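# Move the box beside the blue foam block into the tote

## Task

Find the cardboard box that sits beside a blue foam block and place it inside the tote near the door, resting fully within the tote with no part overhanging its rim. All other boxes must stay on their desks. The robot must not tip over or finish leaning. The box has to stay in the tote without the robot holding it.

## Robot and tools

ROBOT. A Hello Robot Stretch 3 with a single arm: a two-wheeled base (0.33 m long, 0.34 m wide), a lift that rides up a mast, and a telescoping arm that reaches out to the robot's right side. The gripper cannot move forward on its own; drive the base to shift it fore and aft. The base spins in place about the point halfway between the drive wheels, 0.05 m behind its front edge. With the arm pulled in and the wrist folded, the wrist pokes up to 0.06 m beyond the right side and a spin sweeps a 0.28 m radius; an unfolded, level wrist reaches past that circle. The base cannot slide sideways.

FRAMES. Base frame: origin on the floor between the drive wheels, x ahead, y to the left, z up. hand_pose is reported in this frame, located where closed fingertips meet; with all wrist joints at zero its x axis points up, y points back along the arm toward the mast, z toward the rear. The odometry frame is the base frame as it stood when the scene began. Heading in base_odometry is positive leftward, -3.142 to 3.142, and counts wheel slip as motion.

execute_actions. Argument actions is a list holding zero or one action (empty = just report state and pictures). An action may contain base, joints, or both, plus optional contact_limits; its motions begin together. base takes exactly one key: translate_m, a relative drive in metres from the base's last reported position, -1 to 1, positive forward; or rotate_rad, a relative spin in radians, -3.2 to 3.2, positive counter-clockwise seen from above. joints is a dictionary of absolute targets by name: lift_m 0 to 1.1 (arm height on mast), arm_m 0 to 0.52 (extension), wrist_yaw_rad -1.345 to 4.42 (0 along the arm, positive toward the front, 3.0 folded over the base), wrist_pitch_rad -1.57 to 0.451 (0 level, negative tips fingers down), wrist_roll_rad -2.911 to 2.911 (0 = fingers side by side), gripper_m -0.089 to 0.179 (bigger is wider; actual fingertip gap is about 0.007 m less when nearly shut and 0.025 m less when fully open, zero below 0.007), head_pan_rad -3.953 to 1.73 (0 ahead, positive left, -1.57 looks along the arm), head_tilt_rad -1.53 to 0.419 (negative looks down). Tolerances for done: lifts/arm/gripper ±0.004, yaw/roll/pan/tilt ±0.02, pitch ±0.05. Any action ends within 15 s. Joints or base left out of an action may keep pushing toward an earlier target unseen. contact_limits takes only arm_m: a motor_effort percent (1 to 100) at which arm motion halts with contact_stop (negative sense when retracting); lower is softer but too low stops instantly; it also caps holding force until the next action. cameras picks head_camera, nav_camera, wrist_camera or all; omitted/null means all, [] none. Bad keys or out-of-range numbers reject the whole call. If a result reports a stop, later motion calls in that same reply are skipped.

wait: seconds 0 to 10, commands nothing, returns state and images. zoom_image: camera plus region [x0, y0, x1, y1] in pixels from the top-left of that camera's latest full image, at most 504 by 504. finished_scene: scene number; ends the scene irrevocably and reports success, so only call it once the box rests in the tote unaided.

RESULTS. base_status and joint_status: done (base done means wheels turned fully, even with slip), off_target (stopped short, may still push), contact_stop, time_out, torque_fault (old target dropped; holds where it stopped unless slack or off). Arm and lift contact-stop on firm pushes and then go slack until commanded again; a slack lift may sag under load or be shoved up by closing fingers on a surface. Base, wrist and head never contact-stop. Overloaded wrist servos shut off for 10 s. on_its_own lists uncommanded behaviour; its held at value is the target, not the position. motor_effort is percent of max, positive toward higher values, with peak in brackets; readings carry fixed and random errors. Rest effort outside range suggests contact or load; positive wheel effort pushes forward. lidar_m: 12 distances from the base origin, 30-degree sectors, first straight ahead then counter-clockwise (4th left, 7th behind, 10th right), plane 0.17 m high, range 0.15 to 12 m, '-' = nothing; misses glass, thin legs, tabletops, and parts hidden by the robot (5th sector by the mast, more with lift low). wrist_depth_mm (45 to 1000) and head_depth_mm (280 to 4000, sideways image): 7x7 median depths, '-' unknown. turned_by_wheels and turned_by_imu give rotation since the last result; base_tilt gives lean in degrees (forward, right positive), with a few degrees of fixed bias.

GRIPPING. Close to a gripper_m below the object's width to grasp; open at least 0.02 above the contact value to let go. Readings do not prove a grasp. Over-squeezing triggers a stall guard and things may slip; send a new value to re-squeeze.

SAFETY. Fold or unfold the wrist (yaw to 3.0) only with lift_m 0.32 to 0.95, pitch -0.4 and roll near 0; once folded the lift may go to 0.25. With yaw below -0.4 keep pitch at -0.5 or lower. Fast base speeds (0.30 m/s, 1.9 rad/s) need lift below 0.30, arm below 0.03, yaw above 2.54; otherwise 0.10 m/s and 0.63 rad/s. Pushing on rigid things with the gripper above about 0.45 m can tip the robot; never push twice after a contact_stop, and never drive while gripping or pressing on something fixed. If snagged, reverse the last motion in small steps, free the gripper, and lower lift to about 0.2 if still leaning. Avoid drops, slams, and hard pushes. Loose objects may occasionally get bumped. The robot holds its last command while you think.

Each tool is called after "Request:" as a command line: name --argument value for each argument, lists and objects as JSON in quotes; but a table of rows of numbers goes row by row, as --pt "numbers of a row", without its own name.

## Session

Request:
execute_actions --actions '[]'

Scene clock: 0.00 s.
base_odometry: x=+0.000 y=+0.000 heading=+0.000 (m, m, rad; odometry frame)
turned_by_wheels: +0.000 (rad since the last result)
turned_by_imu: +0.000 (rad since the last result)
base_tilt: forward=+0.6 right=+1.2 (deg)
lidar_m: 0.71 0.71 0.91 1.53 1.32 1.11 1.03 1.05 1.33 2.22 1.13 0.76
head_depth_mm: 667 670 672 673 676 679 679 / 662 665 667 669 671 672 674 / 657 659 661 664 666 667 669 / 653 654 657 657 662 663 666 / 648 649 652 653 655 657 658 / 643 645 647 648 652 654 655 / 638 640 641 644 645 648 650
base_status: not commanded
joint_positions: lift_m=+0.588 arm_m=+0.002 wrist_yaw_rad=+2.900 wrist_pitch_rad=-0.558 wrist_roll_rad=+0.018 gripper_m=+0.037 head_pan_rad=+0.000 head_tilt_rad=+0.006
joint_status: not commanded
motor_effort: left_wheel=+0 right_wheel=+0 lift_m=+33 arm_m=+1 wrist_yaw_rad=+0 wrist_pitch_rad=+6 wrist_roll_rad=+0 gripper_m=+0 head_pan_rad=+0 head_tilt_rad=+2 (%)
hand_pose: x=+0.0277 y=+0.0521 z=+0.5700 quat_wxyz=(+0.277, +0.704, +0.109, +0.645) (m; base frame)
wrist_depth_mm: - - - - - 714 561 / - - - - - 744 574 / - - - - - 777 590 / - - - - - 816 623 / 875 840 886 867 849 810 653 / 742 744 736 772 733 764 678 / 661 658 680 664 665 676 653
pictures: head_camera (sideways: a quarter turn clockwise sets it upright), nav_camera (sideways: a quarter turn counterclockwise sets it upright), wrist_camera
Images, in order (width x height): head_camera 896x504, nav_camera 672x504, wrist_camera 644x364.

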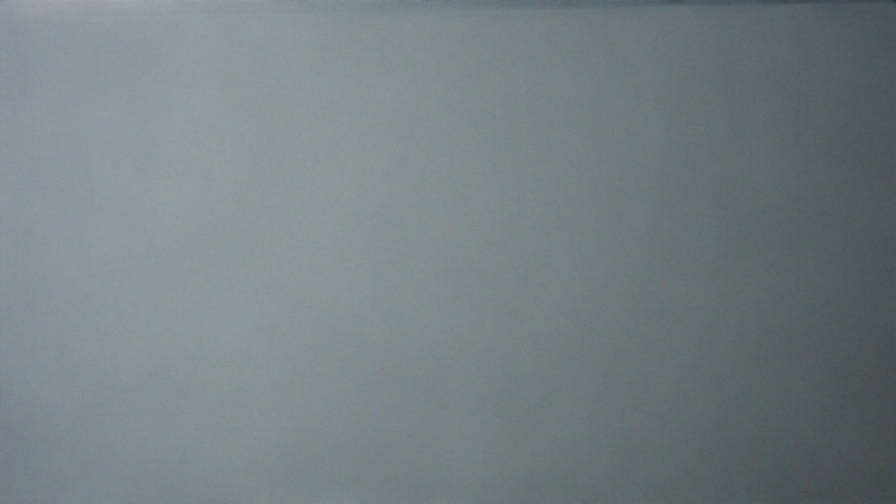

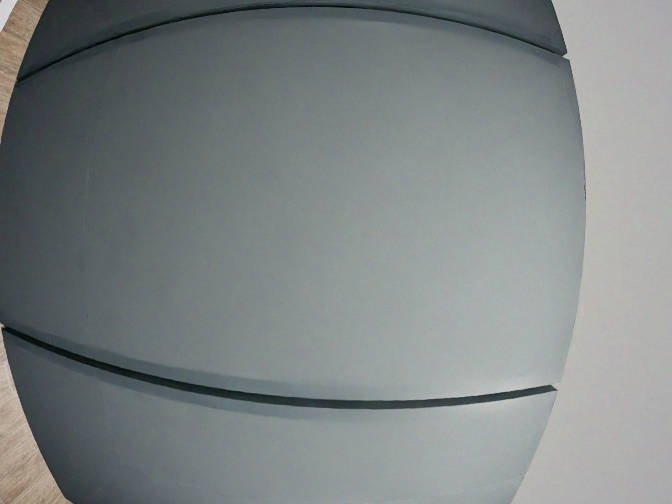

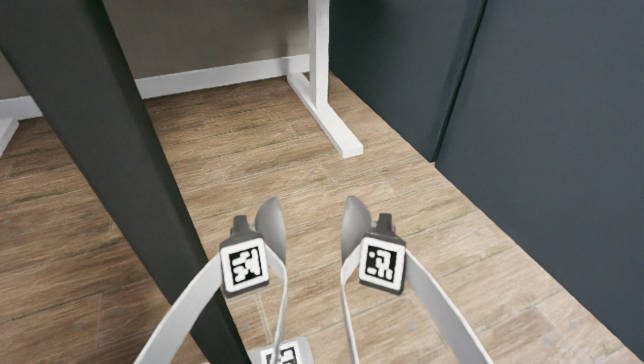

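Request:
execute_actions --actions '[{"joints":{"head_pan_rad":1.6,"head_tilt_rad":-0.4,"lift_m":0.5,"wrist_pitch_rad":-0.4}}]' --cameras '["head_camera","nav_camera"]'

Scene clock: 2.03 s.
base_odometry: x=+0.000 y=+0.000 heading=+0.000 (m, m, rad; odometry frame)
turned_by_wheels: +0.000 (rad since the last result)
turned_by_imu: -0.001 (rad since the last result)
base_tilt: forward=+0.6 right=+1.2 (deg)
lidar_m: 0.71 0.72 0.91 1.53 1.32 1.11 1.03 1.05 1.33 2.22 1.13 0.76
head_depth_mm: 1327 1422 1535 1395 984 1496 1350 / 1314 1413 1525 1412 989 1659 1391 / 1310 1409 1526 1424 995 1664 1397 / 1308 1396 1507 1446 963 1669 1402 / 1295 1386 1498 1461 973 1683 1410 / 1286 1374 1483 1473 970 1643 1410 / 1278 1375 1479 1490 1029 1653 -
base_status: not commanded
joint_positions: lift_m=+0.500 arm_m=+0.002 wrist_yaw_rad=+2.900 wrist_pitch_rad=-0.422 wrist_roll_rad=+0.018 gripper_m=+0.037 head_pan_rad=+1.593 head_tilt_rad=-0.395
joint_status: all done
motor_effort: left_wheel=+0(0) right_wheel=+0(0) lift_m=+23(26) arm_m=+2(1) wrist_yaw_rad=+0(0) wrist_pitch_rad=+10(11) wrist_roll_rad=+0(0) gripper_m=+0(0) head_pan_rad=+4(57) head_tilt_rad=-2(20) (%)
hand_pose: x=+0.0323 y=+0.0708 z=+0.5121 quat_wxyz=(+0.231, +0.710, +0.062, +0.662) (m; base frame)
wrist_depth_mm: - - - - 985 708 544 / - - - - - 732 571 / - - - - - 759 578 / - - - - - 782 603 / 874 - 918 861 869 828 627 / 734 726 712 735 711 730 642 / 630 633 639 627 639 637 620
pictures: head_camera (sideways: a quarter turn clockwise sets it upright), nav_camera (sideways: a quarter turn counterclockwise sets it upright)
Images, in order (width x height): head_camera 896x504, nav_camera 672x504.

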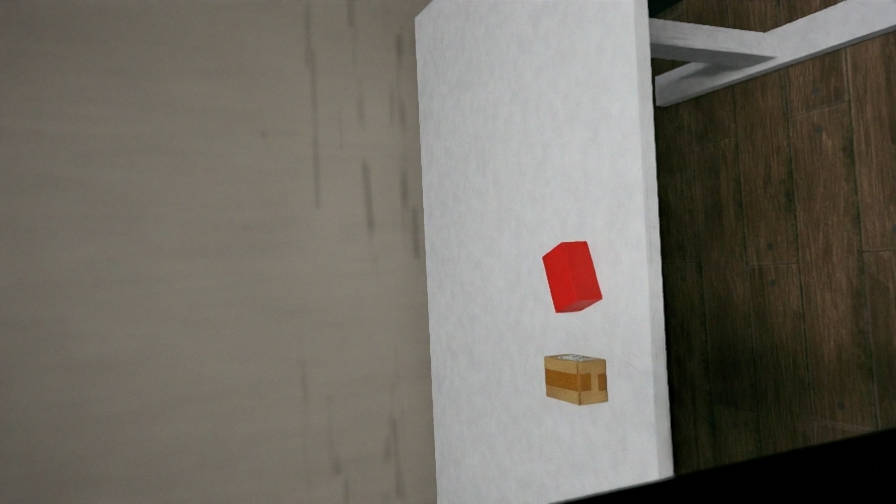

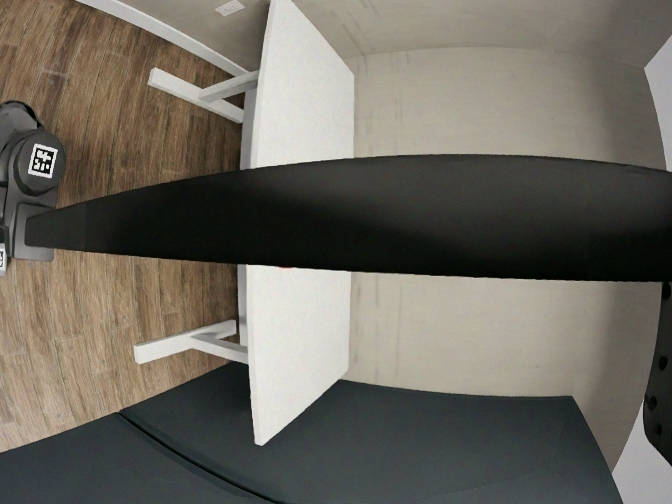

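Request:
execute_actions --actions '[{"base":{"rotate_rad":-1.29},"joints":{"head_pan_rad":0,"head_tilt_rad":-0.6,"lift_m":0.28}}]' --cameras '["head_camera","nav_camera"]'

Scene clock: 5.80 s.
base_odometry: x=+0.000 y=+0.000 heading=-1.290 (m, m, rad; odometry frame)
turned_by_wheels: -1.290 (rad since the last result)
turned_by_imu: -1.266 (rad since the last result)
base_tilt: forward=+0.6 right=+1.2 (deg)
lidar_m: 2.22 0.87 0.71 0.71 0.78 1.16 1.53 1.26 1.04 1.03 1.14 1.80
head_depth_mm: 1832 2022 2257 2203 1738 1431 1229 / 1863 2047 2302 2217 1742 1448 1227 / 1912 2115 2375 2252 1763 1455 1233 / 1958 2153 2449 2257 1780 1456 1238 / 2002 2227 2518 2280 1783 1461 1240 / 2033 2263 2553 2201 1705 1470 1249 / 2057 2194 1334 1378 1425 1404 1254
base_status: done
joint_positions: lift_m=+0.280 arm_m=+0.002 wrist_yaw_rad=+2.900 wrist_pitch_rad=-0.421 wrist_roll_rad=+0.018 gripper_m=+0.037 head_pan_rad=+0.007 head_tilt_rad=-0.593
joint_status: all done
motor_effort: left_wheel=+1(9) right_wheel=-2(5) lift_m=+22(23) arm_m=+2(1) wrist_yaw_rad=+0(1) wrist_pitch_rad=+9(10) wrist_roll_rad=+0(0) gripper_m=+0(0) head_pan_rad=-5(58) head_tilt_rad=-2(16) (%)
hand_pose: x=+0.0324 y=+0.0709 z=+0.2923 quat_wxyz=(+0.231, +0.710, +0.062, +0.662) (m; base frame)
wrist_depth_mm: - 636 643 658 687 704 728 / - 695 706 732 746 785 810 / - 744 783 803 826 860 886 / 699 703 705 701 722 709 715 / 568 - 595 572 581 583 572 / 482 485 - 482 468 481 480 / 429 - - 420 421 415 417
pictures: head_camera (sideways: a quarter turn clockwise sets it upright), nav_camera (sideways: a quarter turn counterclockwise sets it upright)
Images, in order (width x height): head_camera 896x504, nav_camera 672x504.

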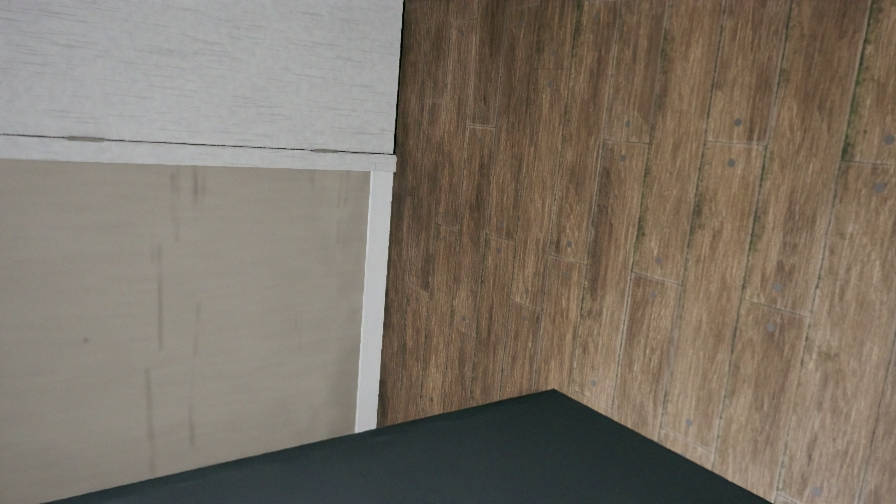

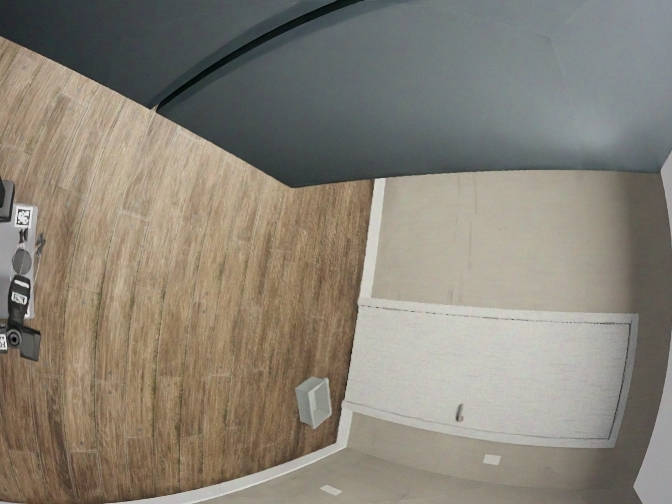

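Request:
execute_actions --actions '[{"base":{"translate_m":1.0}}]' --cameras '[]'

Request:
execute_actions --actions '[{"base":{"translate_m":0.8},"joints":{"head_pan_rad":1.4,"head_tilt_rad":-0.45}}]' --cameras '["head_camera","nav_camera"]'

Scene clock: 11.20 s.
base_odometry: x=+0.277 y=-0.961 heading=-1.290 (m, m, rad; odometry frame)
turned_by_wheels: +0.000 (rad since the last result)
turned_by_imu: -0.004 (rad since the last result)
base_tilt: forward=+0.6 right=+1.2 (deg)
lidar_m: 1.23 1.39 0.54 0.53 0.59 0.93 2.27 1.48 1.21 1.20 1.33 1.24
head_depth_mm: 996 1098 1230 1377 1585 1433 1220 / 1022 1124 1244 1411 1610 1444 1223 / 1049 1162 1306 1478 1657 1446 1231 / 1071 1192 1328 1521 1687 1457 1237 / 1093 1212 1363 1565 1721 1459 1247 / 1114 1242 1403 1603 1762 1467 1249 / 1137 1271 1437 1668 1802 1474 1251
base_status: done
joint_positions: lift_m=+0.280 arm_m=+0.002 wrist_yaw_rad=+2.900 wrist_pitch_rad=-0.421 wrist_roll_rad=+0.018 gripper_m=+0.037 head_pan_rad=+0.007 head_tilt_rad=-0.593
joint_status: not commanded
motor_effort: left_wheel=+2(10) right_wheel=-2(5) lift_m=+23(23) arm_m=+2(1) wrist_yaw_rad=+0(1) wrist_pitch_rad=+9(9) wrist_roll_rad=+0(0) gripper_m=+0(0) head_pan_rad=-4(4) head_tilt_rad=-3(2) (%)
hand_pose: x=+0.0324 y=+0.0709 z=+0.2923 quat_wxyz=(+0.231, +0.710, +0.062, +0.662) (m; base frame)
wrist_depth_mm: - 486 494 525 533 - - / - 533 545 562 595 - - / - 585 599 622 666 937 926 / 622 651 649 679 690 733 716 / 565 - 598 575 570 588 577 / 479 485 - 483 470 484 479 / 429 - - 416 423 414 416
pictures: none
No camera images: the call's "cameras" was empty. Leave "cameras" out to get every camera's image.

Scene clock: 15.57 s.
base_odometry: x=+0.499 y=-1.729 heading=-1.290 (m, m, rad; odometry frame)
turned_by_wheels: +0.000 (rad since the last result)
turned_by_imu: -0.003 (rad since the last result)
base_tilt: forward=+0.6 right=+1.2 (deg)
lidar_m: 0.47 0.52 0.81 2.98 0.64 0.69 2.84 1.65 1.35 1.05 0.55 0.45
head_depth_mm: 1504 1498 1548 1602 1628 1518 1321 / 2380 2418 2499 2493 2029 1612 1326 / 2979 3203 3500 2828 2052 1613 1336 / 2959 3213 3514 2853 2063 1627 1338 / 2977 3134 3472 2858 2061 1628 1347 / 2973 3161 3523 2896 2103 1645 1350 / 2994 3205 3402 2949 2128 1643 1297
base_status: done
joint_positions: lift_m=+0.280 arm_m=+0.002 wrist_yaw_rad=+2.900 wrist_pitch_rad=-0.421 wrist_roll_rad=+0.018 gripper_m=+0.037 head_pan_rad=+1.393 head_tilt_rad=-0.458
joint_status: all done
motor_effort: left_wheel=+2(11) right_wheel=-1(3) lift_m=+23(23) arm_m=+2(1) wrist_yaw_rad=+1(0) wrist_pitch_rad=+9(9) wrist_roll_rad=+0(0) gripper_m=+0(0) head_pan_rad=+4(58) head_tilt_rad=+3(13) (%)
hand_pose: x=+0.0324 y=+0.0709 z=+0.2923 quat_wxyz=(+0.231, +0.710, +0.062, +0.662) (m; base frame)
wrist_depth_mm: - - - - - 617 438 / - - - - - 639 443 / - 958 949 949 878 641 447 / 615 709 716 714 718 621 458 / 572 - 600 579 575 566 453 / 481 483 - 478 471 484 451 / 432 - - 412 414 415 413
pictures: head_camera (sideways: a quarter turn clockwise sets it upright), nav_camera (sideways: a quarter turn counterclockwise sets it upright)
Images, in order (width x height): head_camera 896x504, nav_camera 672x504.

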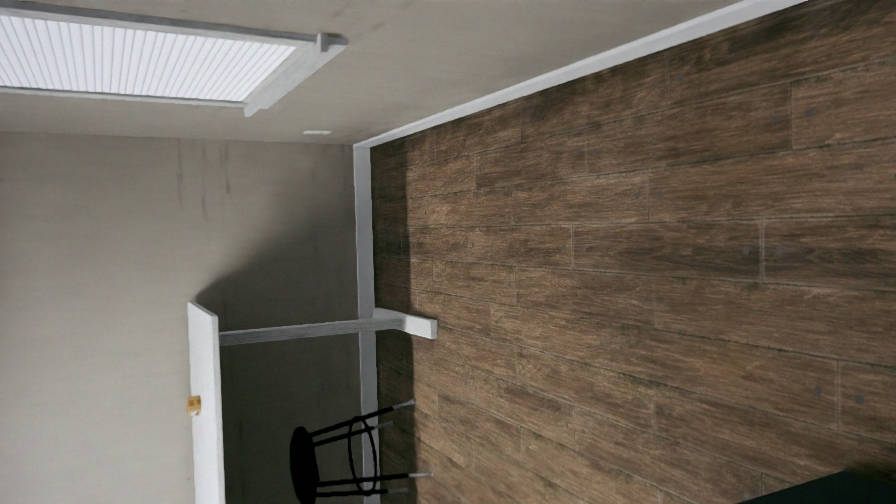

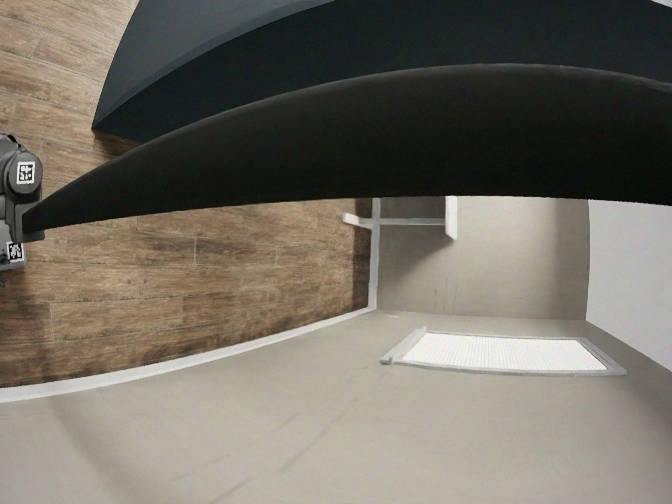

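Request:
execute_actions --actions '[{"base":{"rotate_rad":1.45},"joints":{"head_pan_rad":0.3}}]' --cameras '[]'

Request:
execute_actions --actions '[{"base":{"translate_m":1.0},"joints":{"head_pan_rad":0.6,"head_tilt_rad":-0.4}}]' --cameras '["head_camera","nav_camera"]'

Scene clock: 18.20 s.
base_odometry: x=+0.499 y=-1.729 heading=+0.160 (m, m, rad; odometry frame)
turned_by_wheels: +1.450 (rad since the last result)
turned_by_imu: +1.416 (rad since the last result)
base_tilt: forward=+0.6 right=+1.2 (deg)
lidar_m: 2.13 0.68 0.64 1.82 1.83 1.38 1.34 0.62 0.45 0.47 0.49 0.69
head_depth_mm: 2832 3064 3360 2764 2021 1600 1326 / 2953 3117 3477 2806 2039 1607 1326 / 3066 3286 3571 2817 2061 1628 1335 / 3195 3441 3676 2845 2060 1619 1341 / 3281 3552 3820 2724 1858 1241 1279 / 776 810 847 888 938 985 1042 / 668 694 721 750 780 817 862
base_status: done
joint_positions: lift_m=+0.280 arm_m=+0.002 wrist_yaw_rad=+2.900 wrist_pitch_rad=-0.421 wrist_roll_rad=+0.018 gripper_m=+0.037 head_pan_rad=+0.307 head_tilt_rad=-0.457
joint_status: all done
motor_effort: left_wheel=-2(8) right_wheel=+2(7) lift_m=+23(23) arm_m=+1(1) wrist_yaw_rad=+1(1) wrist_pitch_rad=+9(9) wrist_roll_rad=+0(0) gripper_m=+0(0) head_pan_rad=-5(59) head_tilt_rad=+2(2) (%)
hand_pose: x=+0.0324 y=+0.0709 z=+0.2923 quat_wxyz=(+0.231, +0.710, +0.062, +0.662) (m; base frame)
wrist_depth_mm: - - - - 690 586 629 / - - - - 703 632 704 / - 954 918 945 737 716 843 / 696 711 712 705 708 726 699 / 568 - 601 573 580 575 571 / 478 476 - 482 469 480 485 / 430 - - 419 417 414 418
pictures: none
No camera images: the call's "cameras" was empty. Leave "cameras" out to get every camera's image.

Scene clock: 23.13 s.
base_odometry: x=+1.486 y=-1.570 heading=+0.160 (m, m, rad; odometry frame)
turned_by_wheels: +0.000 (rad since the last result)
turned_by_imu: -0.004 (rad since the last result)
base_tilt: forward=+0.6 right=+1.1 (deg)
lidar_m: 2.02 2.09 3.15 0.50 0.48 0.68 1.68 0.69 0.52 0.51 0.53 0.75
head_depth_mm: 2158 2298 2429 2620 2173 1679 1368 / 2310 2451 2604 2710 2194 1695 1377 / 2454 2621 2840 2922 2190 1696 1379 / 2644 2818 3061 2954 2207 1707 1389 / 2855 3090 3421 3203 2238 1717 1397 / 3096 3388 3776 3206 2231 1719 1396 / 3348 3543 3744 3230 2268 1737 1403
base_status: done
joint_positions: lift_m=+0.280 arm_m=+0.002 wrist_yaw_rad=+2.900 wrist_pitch_rad=-0.421 wrist_roll_rad=+0.018 gripper_m=+0.037 head_pan_rad=+0.593 head_tilt_rad=-0.408
joint_status: all done
motor_effort: left_wheel=-2(7) right_wheel=+1(8) lift_m=+23(23) arm_m=+2(2) wrist_yaw_rad=-1(1) wrist_pitch_rad=+9(9) wrist_roll_rad=+0(0) gripper_m=+0(0) head_pan_rad=+4(32) head_tilt_rad=+3(8) (%)
hand_pose: x=+0.0324 y=+0.0709 z=+0.2923 quat_wxyz=(+0.231, +0.710, +0.062, +0.662) (m; base frame)
wrist_depth_mm: - - - - - - - / - - - - - - - / - 722 927 918 949 928 932 / 487 624 705 723 716 708 706 / 528 - 594 582 571 578 585 / 476 479 - 478 468 497 486 / 433 - - 413 412 414 413
pictures: head_camera (sideways: a quarter turn clockwise sets it upright), nav_camera (sideways: a quarter turn counterclockwise sets it upright)
Images, in order (width x height): head_camera 896x504, nav_camera 672x504.

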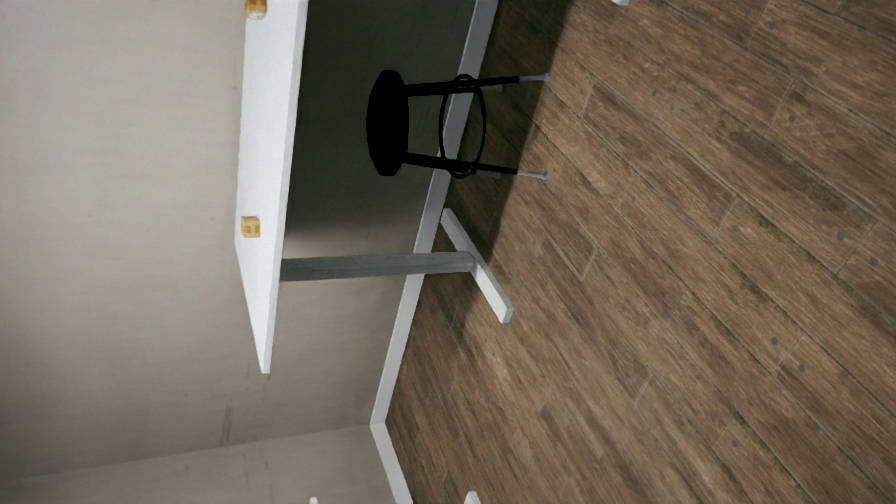

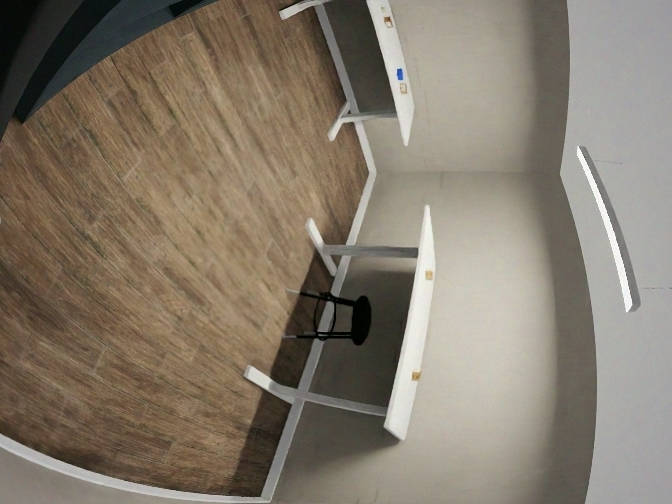

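Request:
execute_actions --actions '[{"base":{"rotate_rad":1.0},"joints":{"head_pan_rad":0.2}}]' --cameras '[]'

Request:
execute_actions --actions '[{"base":{"translate_m":1.0},"joints":{"head_pan_rad":0.25,"head_tilt_rad":-0.45}}]' --cameras '["head_camera","nav_camera"]'

Scene clock: 25.60 s.
base_odometry: x=+1.486 y=-1.570 heading=+1.160 (m, m, rad; odometry frame)
turned_by_wheels: +1.000 (rad since the last result)
turned_by_imu: +0.977 (rad since the last result)
base_tilt: forward=+0.5 right=+1.2 (deg)
lidar_m: 3.16 1.34 0.48 0.64 2.00 0.73 0.53 0.51 0.52 0.71 1.85 2.06
head_depth_mm: 3266 3521 3835 3067 2168 1682 1373 / 3143 3442 3688 3077 2185 1700 1377 / 3087 3292 3404 3125 2190 1696 1378 / 2976 3217 3426 3153 2213 1709 1391 / 2885 3080 3209 3180 2224 1715 1392 / 2789 2990 3138 3046 2243 1720 1398 / 2727 2905 3082 2864 2130 1576 1343
base_status: done
joint_positions: lift_m=+0.280 arm_m=+0.002 wrist_yaw_rad=+2.900 wrist_pitch_rad=-0.421 wrist_roll_rad=+0.018 gripper_m=+0.037 head_pan_rad=+0.207 head_tilt_rad=-0.408
joint_status: all done
motor_effort: left_wheel=-2(9) right_wheel=+2(7) lift_m=+23(23) arm_m=+1(1) wrist_yaw_rad=+0(0) wrist_pitch_rad=+9(9) wrist_roll_rad=+0(0) gripper_m=+0(0) head_pan_rad=-5(36) head_tilt_rad=+3(3) (%)
hand_pose: x=+0.0324 y=+0.0709 z=+0.2923 quat_wxyz=(+0.231, +0.710, +0.062, +0.662) (m; base frame)
wrist_depth_mm: - - - 570 459 - - / - - - 622 505 - - / - 949 900 678 562 888 953 / 698 719 711 693 630 706 716 / 560 - 598 579 571 585 572 / 477 480 - 486 473 482 481 / 431 - - 415 419 414 415
pictures: none
No camera images: the call's "cameras" was empty. Leave "cameras" out to get every camera's image.

Scene clock: 30.53 s.
base_odometry: x=+1.886 y=-0.653 heading=+1.160 (m, m, rad; odometry frame)
turned_by_wheels: +0.000 (rad since the last result)
turned_by_imu: -0.004 (rad since the last result)
base_tilt: forward=+0.6 right=+1.2 (deg)
lidar_m: 2.16 1.99 1.57 0.82 1.12 0.75 1.42 1.36 1.41 1.53 1.41 1.64
head_depth_mm: 2331 2532 2756 2839 2063 1624 1343 / 2283 2464 2582 2837 2063 1625 1340 / 2199 2373 2249 2730 2084 1641 1344 / 2141 2313 2299 2693 2107 1644 1346 / 2091 2252 2123 2633 2139 1657 1367 / 2036 2177 2150 2553 2143 1666 1367 / 1987 2140 2190 2521 2149 1665 1373
base_status: done
joint_positions: lift_m=+0.280 arm_m=+0.002 wrist_yaw_rad=+2.900 wrist_pitch_rad=-0.421 wrist_roll_rad=+0.018 gripper_m=+0.037 head_pan_rad=+0.243 head_tilt_rad=-0.445
joint_status: all done
motor_effort: left_wheel=-2(7) right_wheel=+1(6) lift_m=+23(23) arm_m=+2(2) wrist_yaw_rad=+1(0) wrist_pitch_rad=+9(9) wrist_roll_rad=+0(0) gripper_m=+0(0) head_pan_rad=+5(12) head_tilt_rad=-2(6) (%)
hand_pose: x=+0.0324 y=+0.0709 z=+0.2923 quat_wxyz=(+0.231, +0.710, +0.062, +0.662) (m; base frame)
wrist_depth_mm: - 933 804 - - - - / - - 879 - - - - / - 750 841 907 933 922 965 / 577 709 711 713 707 723 727 / 564 - 594 581 569 567 580 / 484 482 - 484 465 480 474 / 428 - - 417 414 418 413
pictures: head_camera (sideways: a quarter turn clockwise sets it upright), nav_camera (sideways: a quarter turn counterclockwise sets it upright)
Images, in order (width x height): head_camera 896x504, nav_camera 672x504.

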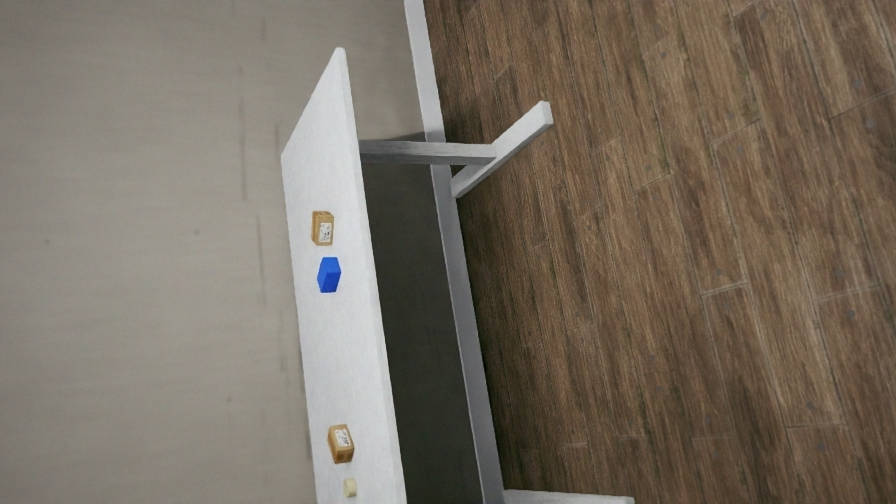

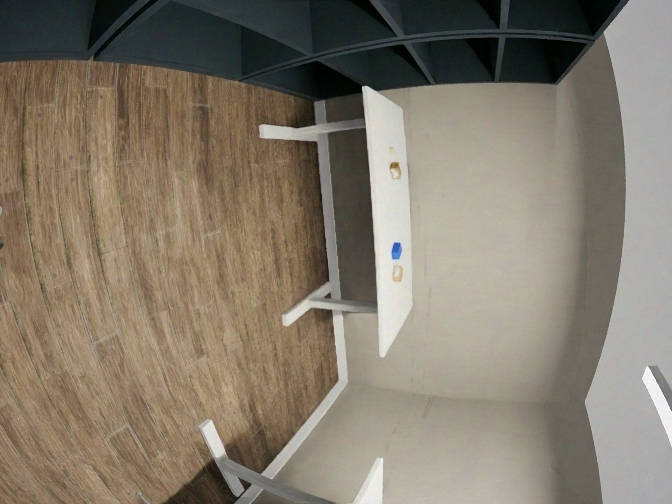

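Request:
execute_actions --actions '[{"base":{"translate_m":1.0},"joints":{"head_pan_rad":0.45,"head_tilt_rad":-0.6}}]' --cameras '["head_camera"]'

Scene clock: 36.37 s.
base_odometry: x=+2.285 y=+0.264 heading=+1.160 (m, m, rad; odometry frame)
turned_by_wheels: +0.000 (rad since the last result)
turned_by_imu: -0.004 (rad since the last result)
base_tilt: forward=+0.6 right=+1.2 (deg)
lidar_m: 1.17 1.56 1.40 1.31 1.21 1.21 1.70 2.22 1.60 0.98 0.93 1.45
head_depth_mm: 1348 1499 1593 1051 1739 1433 1219 / 1337 1487 1341 1022 1642 1438 1232 / 1328 1468 1352 1024 1763 1449 1230 / 1315 1460 1373 1031 1777 1456 1235 / 1308 1448 1386 1004 1783 1461 1246 / 1299 1431 1400 1009 1792 1468 1246 / 1287 1419 1409 1019 1803 1476 1258
base_status: done
joint_positions: lift_m=+0.280 arm_m=+0.002 wrist_yaw_rad=+2.900 wrist_pitch_rad=-0.421 wrist_roll_rad=+0.018 gripper_m=+0.037 head_pan_rad=+0.443 head_tilt_rad=-0.593
joint_status: all done
motor_effort: left_wheel=-2(7) right_wheel=+1(5) lift_m=+23(23) arm_m=+1(1) wrist_yaw_rad=+1(0) wrist_pitch_rad=+9(9) wrist_roll_rad=+0(0) gripper_m=+0(0) head_pan_rad=+5(25) head_tilt_rad=-3(13) (%)
hand_pose: x=+0.0324 y=+0.0709 z=+0.2923 quat_wxyz=(+0.231, +0.710, +0.062, +0.662) (m; base frame)
wrist_depth_mm: - - - - - - - / - - - - - - - / - 961 955 969 932 945 943 / 725 713 704 707 716 713 716 / 574 - 594 577 571 583 576 / 483 482 - 480 474 483 493 / 432 - - 413 413 412 412
pictures: head_camera (sideways: a quarter turn clockwise sets it upright)
Images, in order (width x height): head_camera 896x504.

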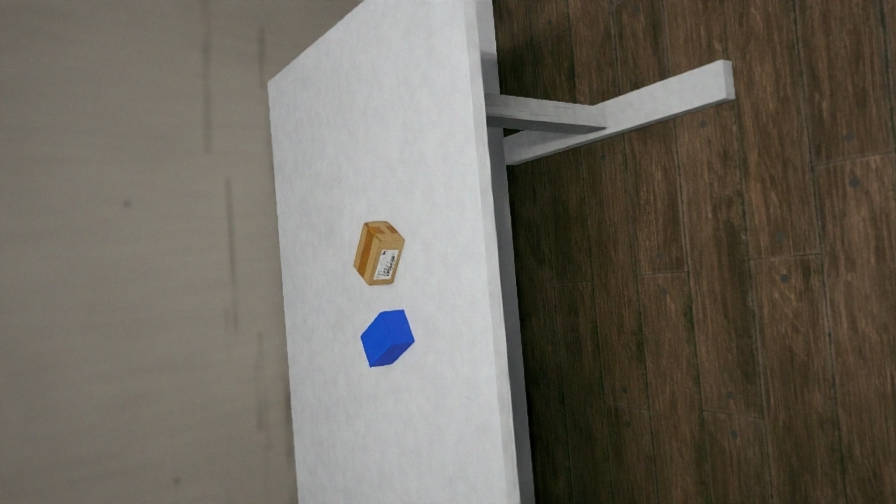

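Request:
execute_actions --actions '[{"base":{"translate_m":0.49}}]' --cameras '[]'

Request:
execute_actions --actions '[{"base":{"rotate_rad":2.18},"joints":{"head_pan_rad":-1.4,"head_tilt_rad":-0.9}}]' --cameras '["head_camera"]'

Scene clock: 40.93 s.
base_odometry: x=+2.481 y=+0.713 heading=+1.160 (m, m, rad; odometry frame)
turned_by_wheels: +0.000 (rad since the last result)
turned_by_imu: -0.003 (rad since the last result)
base_tilt: forward=+0.6 right=+1.2 (deg)
lidar_m: 1.19 0.71 1.17 1.30 1.89 1.60 2.19 2.63 1.16 0.81 1.15 1.18
head_depth_mm: 972 1079 1209 1385 1548 632 1222 / 965 1070 1195 1289 769 635 1200 / 957 1056 1171 986 774 639 1180 / 949 1049 1178 993 780 642 1188 / 942 1040 1162 1002 785 644 1188 / 935 1032 1153 1007 765 649 1174 / 926 1023 1145 1018 748 651 1178
base_status: done
joint_positions: lift_m=+0.280 arm_m=+0.002 wrist_yaw_rad=+2.900 wrist_pitch_rad=-0.421 wrist_roll_rad=+0.018 gripper_m=+0.037 head_pan_rad=+0.443 head_tilt_rad=-0.593
joint_status: not commanded
motor_effort: left_wheel=-2(8) right_wheel=+1(6) lift_m=+23(23) arm_m=+1(2) wrist_yaw_rad=+0(1) wrist_pitch_rad=+9(9) wrist_roll_rad=+0(0) gripper_m=+1(0) head_pan_rad=+4(4) head_tilt_rad=-2(2) (%)
hand_pose: x=+0.0324 y=+0.0709 z=+0.2923 quat_wxyz=(+0.231, +0.710, +0.062, +0.662) (m; base frame)
wrist_depth_mm: - - - - - 903 818 / - - - - - - 818 / - 918 932 928 969 921 837 / 703 708 714 721 729 712 652 / 569 - 598 564 566 581 553 / 480 481 - 484 472 471 457 / 427 - - 416 416 415 412
pictures: none
No camera images: the call's "cameras" was empty. Leave "cameras" out to get every camera's image.

Scene clock: 43.47 s.
base_odometry: x=+2.481 y=+0.713 heading=-2.943 (m, m, rad; odometry frame)
turned_by_wheels: +2.180 (rad since the last result)
turned_by_imu: +2.129 (rad since the last result)
base_tilt: forward=+0.6 right=+1.2 (deg)
lidar_m: 1.44 1.60 2.18 2.63 1.17 0.81 1.15 1.21 1.17 0.71 1.20 1.31
head_depth_mm: 992 984 813 694 641 1235 1109 / 1012 992 820 699 1288 1221 1142 / 1040 999 826 704 1353 1244 - / 1063 1010 779 709 1363 1249 1124 / 1087 1022 819 710 1399 1258 1125 / 1119 1030 807 717 1432 1265 1132 / 1148 1039 852 722 1435 1268 1141
base_status: done
joint_positions: lift_m=+0.280 arm_m=+0.002 wrist_yaw_rad=+2.900 wrist_pitch_rad=-0.421 wrist_roll_rad=+0.018 gripper_m=+0.037 head_pan_rad=-1.393 head_tilt_rad=-0.889
joint_status: all done
motor_effort: left_wheel=-2(9) right_wheel=+2(7) lift_m=+23(23) arm_m=+2(1) wrist_yaw_rad=+0(1) wrist_pitch_rad=+9(9) wrist_roll_rad=+0(0) gripper_m=+0(0) head_pan_rad=-4(60) head_tilt_rad=-4(20) (%)
hand_pose: x=+0.0324 y=+0.0709 z=+0.2923 quat_wxyz=(+0.231, +0.710, +0.062, +0.662) (m; base frame)
wrist_depth_mm: - - - - - - - / - - - - - - - / - 927 932 924 936 931 949 / 703 720 715 703 717 717 716 / 545 - 599 562 579 579 583 / 479 483 - 483 468 483 485 / 431 - - 411 415 417 416
pictures: head_camera (sideways: a quarter turn clockwise sets it upright)
Images, in order (width x height): head_camera 896x504.

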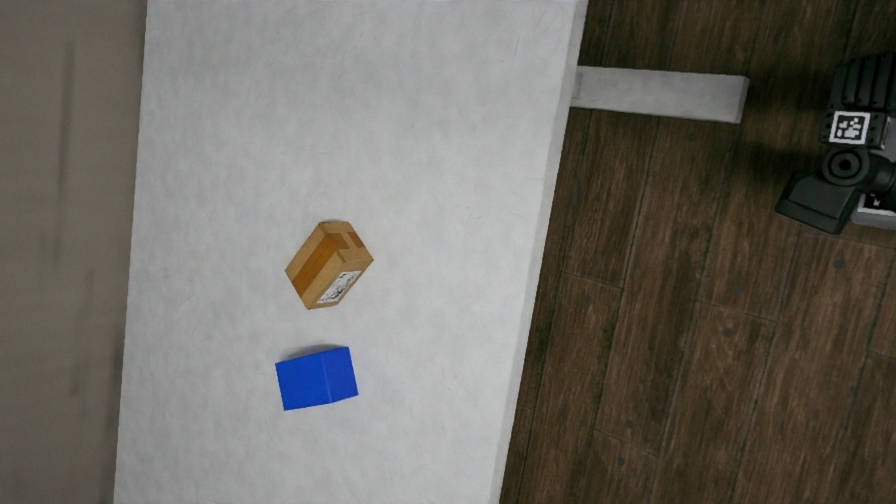

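Request:
execute_actions --actions '[{"joints":{"lift_m":0.8,"wrist_yaw_rad":1.65,"wrist_pitch_rad":-0.3,"gripper_m":0.12}}]' --cameras '["wrist_camera"]'

Request:
execute_actions --actions '[{"joints":{"arm_m":0.32,"wrist_yaw_rad":0.87,"head_tilt_rad":-0.75}}]' --cameras '["head_camera","wrist_camera"]'

Scene clock: 50.70 s.
base_odometry: x=+2.481 y=+0.713 heading=-2.943 (m, m, rad; odometry frame)
turned_by_wheels: +0.000 (rad since the last result)
turned_by_imu: -0.002 (rad since the last result)
base_tilt: forward=+0.5 right=+1.1 (deg)
lidar_m: 1.44 1.60 2.18 2.63 1.17 0.81 1.15 1.21 1.17 0.71 1.20 1.31
head_depth_mm: 992 984 813 694 628 - 1105 / 1015 994 820 700 633 - 1112 / 1037 1005 827 703 1356 1300 1136 / 1061 1011 778 707 1368 - 1121 / 1090 1019 819 712 1399 - 1115 / 1117 1030 806 716 1433 1265 1125 / 1147 1038 850 723 1465 1272 1147
base_status: not commanded
joint_positions: lift_m=+0.800 arm_m=+0.002 wrist_yaw_rad=+1.653 wrist_pitch_rad=-0.322 wrist_roll_rad=+0.018 gripper_m=+0.120 head_pan_rad=-1.393 head_tilt_rad=-0.889
joint_status: all done
motor_effort: left_wheel=-2(2) right_wheel=+2(2) lift_m=+44(45) arm_m=+1(1) wrist_yaw_rad=-2(4) wrist_pitch_rad=+10(11) wrist_roll_rad=+0(0) gripper_m=+0(87) head_pan_rad=-5(5) head_tilt_rad=-4(4) (%)
hand_pose: x=+0.2133 y=-0.1275 z=+0.8343 quat_wxyz=(+0.553, +0.594, -0.394, +0.431) (m; base frame)
wrist_depth_mm: - - - - - - - / - - - - - - - / - - - - - 642 639 / - - - - - 482 454 / - - - - - - 343 / - - - - - - 293 / - - - - - - 260
pictures: wrist_camera
Images, in order (width x height): wrist_camera 644x364.

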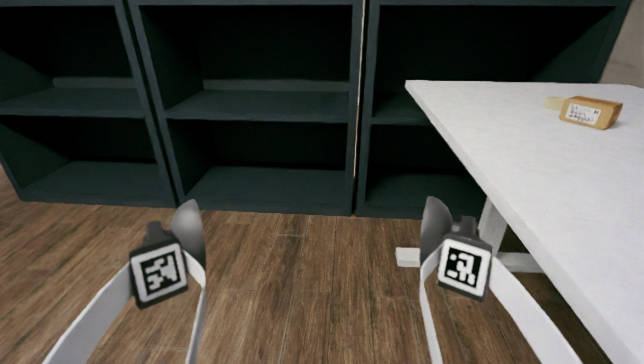

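Scene clock: 54.27 s.
base_odometry: x=+2.481 y=+0.713 heading=-2.943 (m, m, rad; odometry frame)
turned_by_wheels: +0.000 (rad since the last result)
turned_by_imu: -0.001 (rad since the last result)
base_tilt: forward=+0.6 right=+1.2 (deg)
lidar_m: 1.44 1.59 2.19 2.63 1.17 0.81 1.15 1.21 1.17 0.71 1.19 1.30
head_depth_mm: 950 1069 1051 759 663 1231 1138 / 966 1097 1027 756 666 1250 1135 / 992 1121 1071 779 670 1289 1158 / 1013 1155 1006 768 674 1321 1159 / 1037 1176 1013 794 694 1331 1162 / 1065 1198 1024 796 700 1337 1167 / 1092 1233 1030 825 719 1344 1176
base_status: not commanded
joint_positions: lift_m=+0.800 arm_m=+0.320 wrist_yaw_rad=+0.871 wrist_pitch_rad=-0.322 wrist_roll_rad=+0.018 gripper_m=+0.120 head_pan_rad=-1.393 head_tilt_rad=-0.754
joint_status: all done
motor_effort: left_wheel=-2(2) right_wheel=+2(2) lift_m=+43(43) arm_m=+4(4) wrist_yaw_rad=-1(3) wrist_pitch_rad=+10(10) wrist_roll_rad=+0(0) gripper_m=+1(0) head_pan_rad=-4(5) head_tilt_rad=+2(13) (%)
hand_pose: x=+0.1586 y=-0.6164 z=+0.8343 quat_wxyz=(+0.676, +0.399, -0.591, +0.188) (m; base frame)
wrist_depth_mm: - - - 825 631 508 431 / - - - 870 670 540 447 / 650 621 653 636 654 553 463 / 447 447 444 450 449 444 448 / 344 351 302 345 347 342 346 / 278 282 267 226 275 280 282 / 239 236 232 183 235 236 237
pictures: head_camera (sideways: a quarter turn clockwise sets it upright), wrist_camera
Images, in order (width x height): head_camera 896x504, wrist_camera 644x364.

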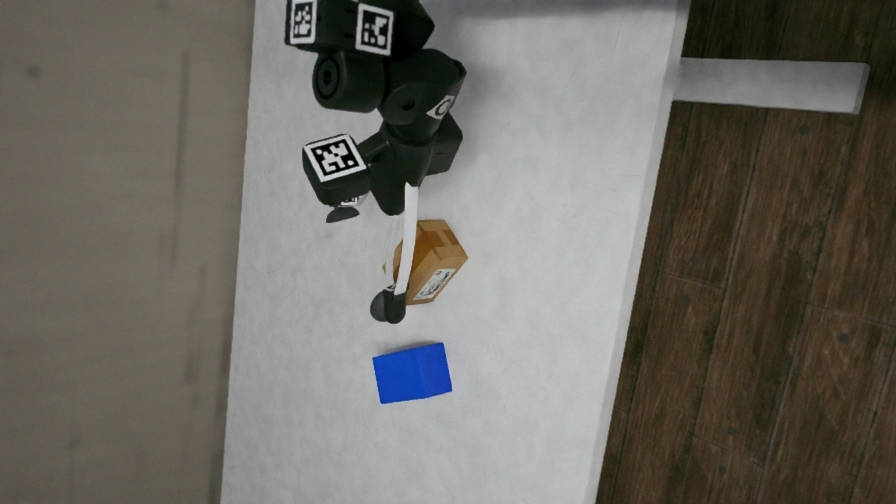

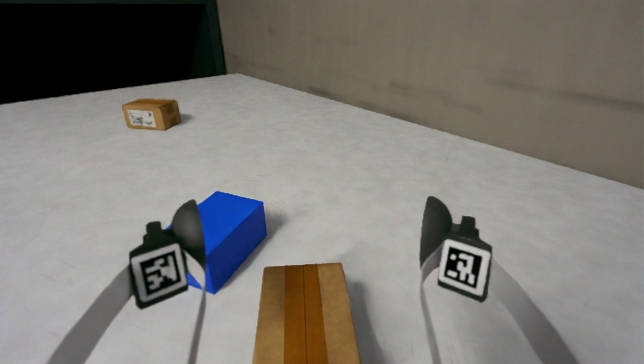

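Request:
execute_actions --actions '[{"joints":{"arm_m":0.314,"lift_m":0.714,"gripper_m":0.11}}]' --cameras '["wrist_camera"]'

Scene clock: 56.53 s.
base_odometry: x=+2.481 y=+0.713 heading=-2.943 (m, m, rad; odometry frame)
turned_by_wheels: +0.000 (rad since the last result)
turned_by_imu: -0.001 (rad since the last result)
base_tilt: forward=+0.6 right=+1.2 (deg)
lidar_m: 1.44 1.59 2.18 2.64 1.17 0.81 1.15 1.21 1.17 0.71 1.20 1.30
head_depth_mm: 947 1068 980 - 662 1239 1145 / 966 1099 989 855 665 1252 1133 / 992 1128 999 - 670 1289 1156 / 1014 1152 1005 776 673 1320 1156 / 1036 1175 1013 795 692 1325 1167 / 1065 1196 1023 798 701 1338 1169 / 1095 1233 1034 823 721 1346 1178
base_status: not commanded
joint_positions: lift_m=+0.714 arm_m=+0.314 wrist_yaw_rad=+0.871 wrist_pitch_rad=-0.322 wrist_roll_rad=+0.018 gripper_m=+0.110 head_pan_rad=-1.393 head_tilt_rad=-0.754
joint_status: all done
motor_effort: left_wheel=-2(2) right_wheel=+1(2) lift_m=+23(36) arm_m=-1(3) wrist_yaw_rad=+0(0) wrist_pitch_rad=+10(10) wrist_roll_rad=+0(0) gripper_m=+0(48) head_pan_rad=-4(4) head_tilt_rad=+2(1) (%)
hand_pose: x=+0.1586 y=-0.6110 z=+0.7490 quat_wxyz=(+0.676, +0.399, -0.591, +0.188) (m; base frame)
wrist_depth_mm: - - - 827 645 514 429 / 684 593 674 688 610 530 451 / 390 393 288 388 392 390 399 / 275 243 242 172 274 274 276 / 212 217 146 133 206 211 211 / 171 175 160 132 166 172 172 / 149 144 143 141 145 145 144
pictures: wrist_camera
Images, in order (width x height): wrist_camera 644x364.

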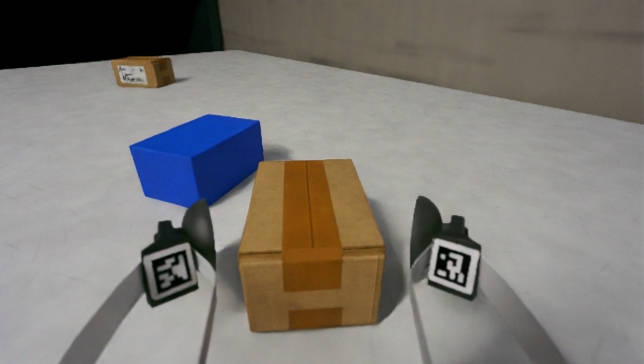

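Request:
execute_actions --actions '[{"joints":{"lift_m":0.707,"gripper_m":0.015}}]' --cameras '["wrist_camera"]'

Request:
execute_actions --actions '[{"joints":{"lift_m":0.75}}]' --cameras '["wrist_camera"]'

Scene clock: 58.53 s.
base_odometry: x=+2.481 y=+0.713 heading=-2.943 (m, m, rad; odometry frame)
turned_by_wheels: +0.000 (rad since the last result)
turned_by_imu: -0.001 (rad since the last result)
base_tilt: forward=+0.6 right=+1.2 (deg)
lidar_m: 1.44 1.60 2.18 2.64 1.17 0.81 1.15 1.20 1.17 0.71 1.20 1.30
head_depth_mm: 945 1070 979 - 662 1235 1142 / 971 1093 987 846 658 1248 1133 / 989 1122 998 - 669 1290 1156 / 1013 1151 1006 780 675 1324 1161 / 1040 1179 1016 798 691 1329 1163 / 1064 1196 1023 798 700 1333 1173 / 1090 1229 1034 825 721 1343 1177
base_status: not commanded
joint_positions: lift_m=+0.707 arm_m=+0.314 wrist_yaw_rad=+0.871 wrist_pitch_rad=-0.322 wrist_roll_rad=+0.018 gripper_m=+0.016 head_pan_rad=-1.393 head_tilt_rad=-0.754
joint_status: all done
motor_effort: left_wheel=-2(2) right_wheel=+1(2) lift_m=+22(24) arm_m=-1(1) wrist_yaw_rad=-1(1) wrist_pitch_rad=+10(10) wrist_roll_rad=+0(0) gripper_m=-20(98) head_pan_rad=-4(4) head_tilt_rad=+2(1) (%)
hand_pose: x=+0.1586 y=-0.6110 z=+0.7421 quat_wxyz=(+0.676, +0.399, -0.591, +0.188) (m; base frame)
wrist_depth_mm: - - - 841 630 523 432 / 655 583 651 648 611 522 445 / 372 343 264 375 372 373 377 / 260 240 230 158 258 260 261 / 200 201 128 127 188 201 201 / 162 164 145 136 151 163 163 / 137 137 137 137 137 137 136
pictures: wrist_camera
Images, in order (width x height): wrist_camera 644x364.

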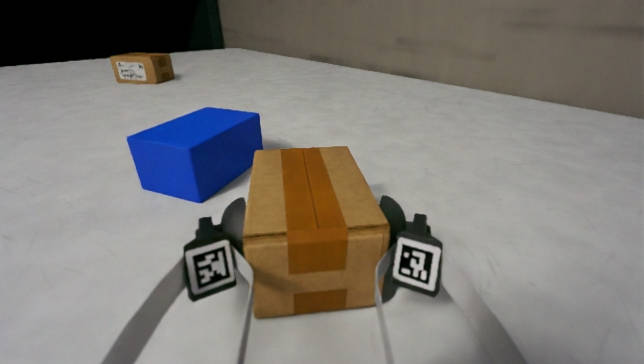

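Scene clock: 59.73 s.
base_odometry: x=+2.481 y=+0.713 heading=-2.943 (m, m, rad; odometry frame)
turned_by_wheels: +0.000 (rad since the last result)
turned_by_imu: +0.000 (rad since the last result)
base_tilt: forward=+0.6 right=+1.2 (deg)
lidar_m: 1.44 1.59 2.17 2.63 1.17 0.81 1.15 1.20 1.17 0.71 1.20 1.30
head_depth_mm: 946 1070 1013 740 662 1234 1144 / 968 1095 991 - 666 1248 1130 / 988 1125 1028 759 671 1289 1157 / 1015 1152 1007 762 674 1324 1155 / 1036 1176 1013 792 693 1328 1169 / 1066 1198 1020 797 700 1335 1172 / 1093 1232 1033 825 720 1348 1174
base_status: not commanded
joint_positions: lift_m=+0.750 arm_m=+0.314 wrist_yaw_rad=+0.871 wrist_pitch_rad=-0.322 wrist_roll_rad=+0.018 gripper_m=+0.016 head_pan_rad=-1.393 head_tilt_rad=-0.754
joint_status: all done
motor_effort: left_wheel=-2(2) right_wheel=+1(1) lift_m=+44(46) arm_m=-1(1) wrist_yaw_rad=+1(1) wrist_pitch_rad=+10(10) wrist_roll_rad=+0(0) gripper_m=-21(21) head_pan_rad=-5(4) head_tilt_rad=+1(2) (%)
hand_pose: x=+0.1586 y=-0.6110 z=+0.7843 quat_wxyz=(+0.676, +0.399, -0.591, +0.188) (m; base frame)
wrist_depth_mm: - - - 840 632 513 432 / - 766 891 793 664 541 451 / 489 489 494 501 492 491 458 / 344 326 255 160 345 346 348 / 267 259 131 128 250 267 268 / 216 215 169 136 202 216 215 / 182 181 182 182 184 183 182
pictures: wrist_camera
Images, in order (width x height): wrist_camera 644x364.

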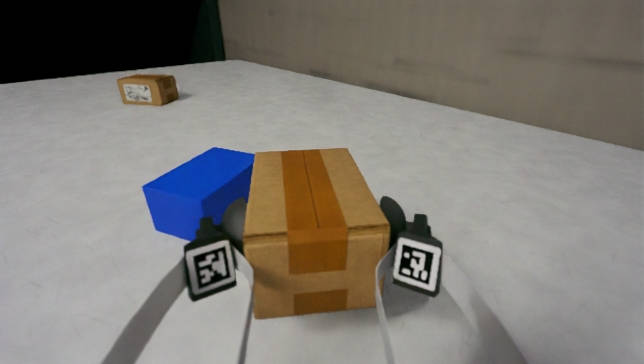

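Request:
execute_actions --actions '[{"joints":{"lift_m":0.79,"arm_m":0.17}}]' --cameras '[]'

Request:
execute_actions --actions '[{"base":{"rotate_rad":1.06},"joints":{"arm_m":0.003,"wrist_yaw_rad":2.65,"wrist_pitch_rad":-0.39,"head_pan_rad":0,"head_tilt_rad":-0.7}}]' --cameras '["nav_camera"]'

Scene clock: 63.00 s.
base_odometry: x=+2.481 y=+0.713 heading=-2.943 (m, m, rad; odometry frame)
turned_by_wheels: +0.000 (rad since the last result)
turned_by_imu: -0.001 (rad since the last result)
base_tilt: forward=+0.6 right=+1.2 (deg)
lidar_m: 1.44 1.60 2.18 2.63 1.16 0.81 1.15 1.21 1.17 0.71 1.19 1.31
head_depth_mm: 947 1068 979 835 626 1231 1142 / 969 1095 987 820 - 1248 1132 / 990 1123 996 849 641 1294 1154 / 1014 1156 1006 762 661 1324 1160 / 1034 1179 1013 660 686 1329 1162 / 1064 1197 1024 797 701 1335 1174 / 1092 1233 1032 824 721 1346 1175
base_status: not commanded
joint_positions: lift_m=+0.790 arm_m=+0.170 wrist_yaw_rad=+0.871 wrist_pitch_rad=-0.322 wrist_roll_rad=+0.018 gripper_m=+0.016 head_pan_rad=-1.393 head_tilt_rad=-0.754
joint_status: all done
motor_effort: left_wheel=-2(2) right_wheel=+2(2) lift_m=+44(45) arm_m=-1(3) wrist_yaw_rad=+0(1) wrist_pitch_rad=+10(10) wrist_roll_rad=+0(0) gripper_m=-21(21) head_pan_rad=-5(4) head_tilt_rad=+2(1) (%)
hand_pose: x=+0.1586 y=-0.4670 z=+0.8243 quat_wxyz=(+0.676, +0.399, -0.591, +0.188) (m; base frame)
wrist_depth_mm: - - - - 804 638 532 / - - - - 815 665 564 / 730 611 612 611 612 606 554 / - 425 402 161 425 427 427 / - 330 131 128 309 330 329 / - 267 193 136 250 269 268 / - 232 227 226 226 226 226
pictures: none
No camera images: the call's "cameras" was empty. Leave "cameras" out to get every camera's image.

Scene clock: 65.63 s.
base_odometry: x=+2.481 y=+0.713 heading=-1.884 (m, m, rad; odometry frame)
turned_by_wheels: +1.060 (rad since the last result)
turned_by_imu: +1.039 (rad since the last result)
base_tilt: forward=+0.6 right=+1.2 (deg)
lidar_m: 2.18 2.64 1.17 0.81 1.16 1.21 1.16 0.71 1.20 1.31 1.45 1.59
head_depth_mm: 1909 2077 2263 1902 1569 1339 1167 / 2842 3130 2450 1926 1587 1342 1169 / 2689 2990 2464 1930 1594 1348 1174 / 2574 2881 2494 1956 1596 1358 1179 / 2444 2729 2522 1960 1610 1366 1182 / 2330 2597 2534 1980 1625 1375 1189 / 2229 2497 2551 1996 1626 1374 1198
base_status: done
joint_positions: lift_m=+0.790 arm_m=+0.003 wrist_yaw_rad=+2.648 wrist_pitch_rad=-0.409 wrist_roll_rad=+0.018 gripper_m=+0.016 head_pan_rad=-0.007 head_tilt_rad=-0.705
joint_status: all done
motor_effort: left_wheel=-2(7) right_wheel=+2(5) lift_m=+44(44) arm_m=-1(0) wrist_yaw_rad=+1(3) wrist_pitch_rad=+8(9) wrist_roll_rad=+0(0) gripper_m=-20(20) head_pan_rad=+4(58) head_tilt_rad=+2(6) (%)
hand_pose: x=+0.0857 y=+0.0502 z=+0.8042 quat_wxyz=(+0.309, +0.712, -0.032, +0.630) (m; base frame)
wrist_depth_mm: 892 - - - - - - / 920 - - - - - - / 963 - - - - - - / - - 966 161 - - - / - - 131 127 - - - / - - - 136 - - - / - 931 927 905 908 925 951
pictures: nav_camera (sideways: a quarter turn counterclockwise sets it upright)
Images, in order (width x height): nav_camera 672x504.

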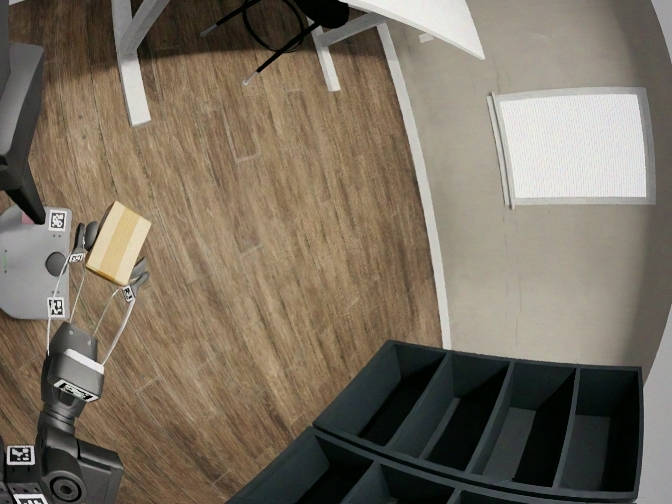

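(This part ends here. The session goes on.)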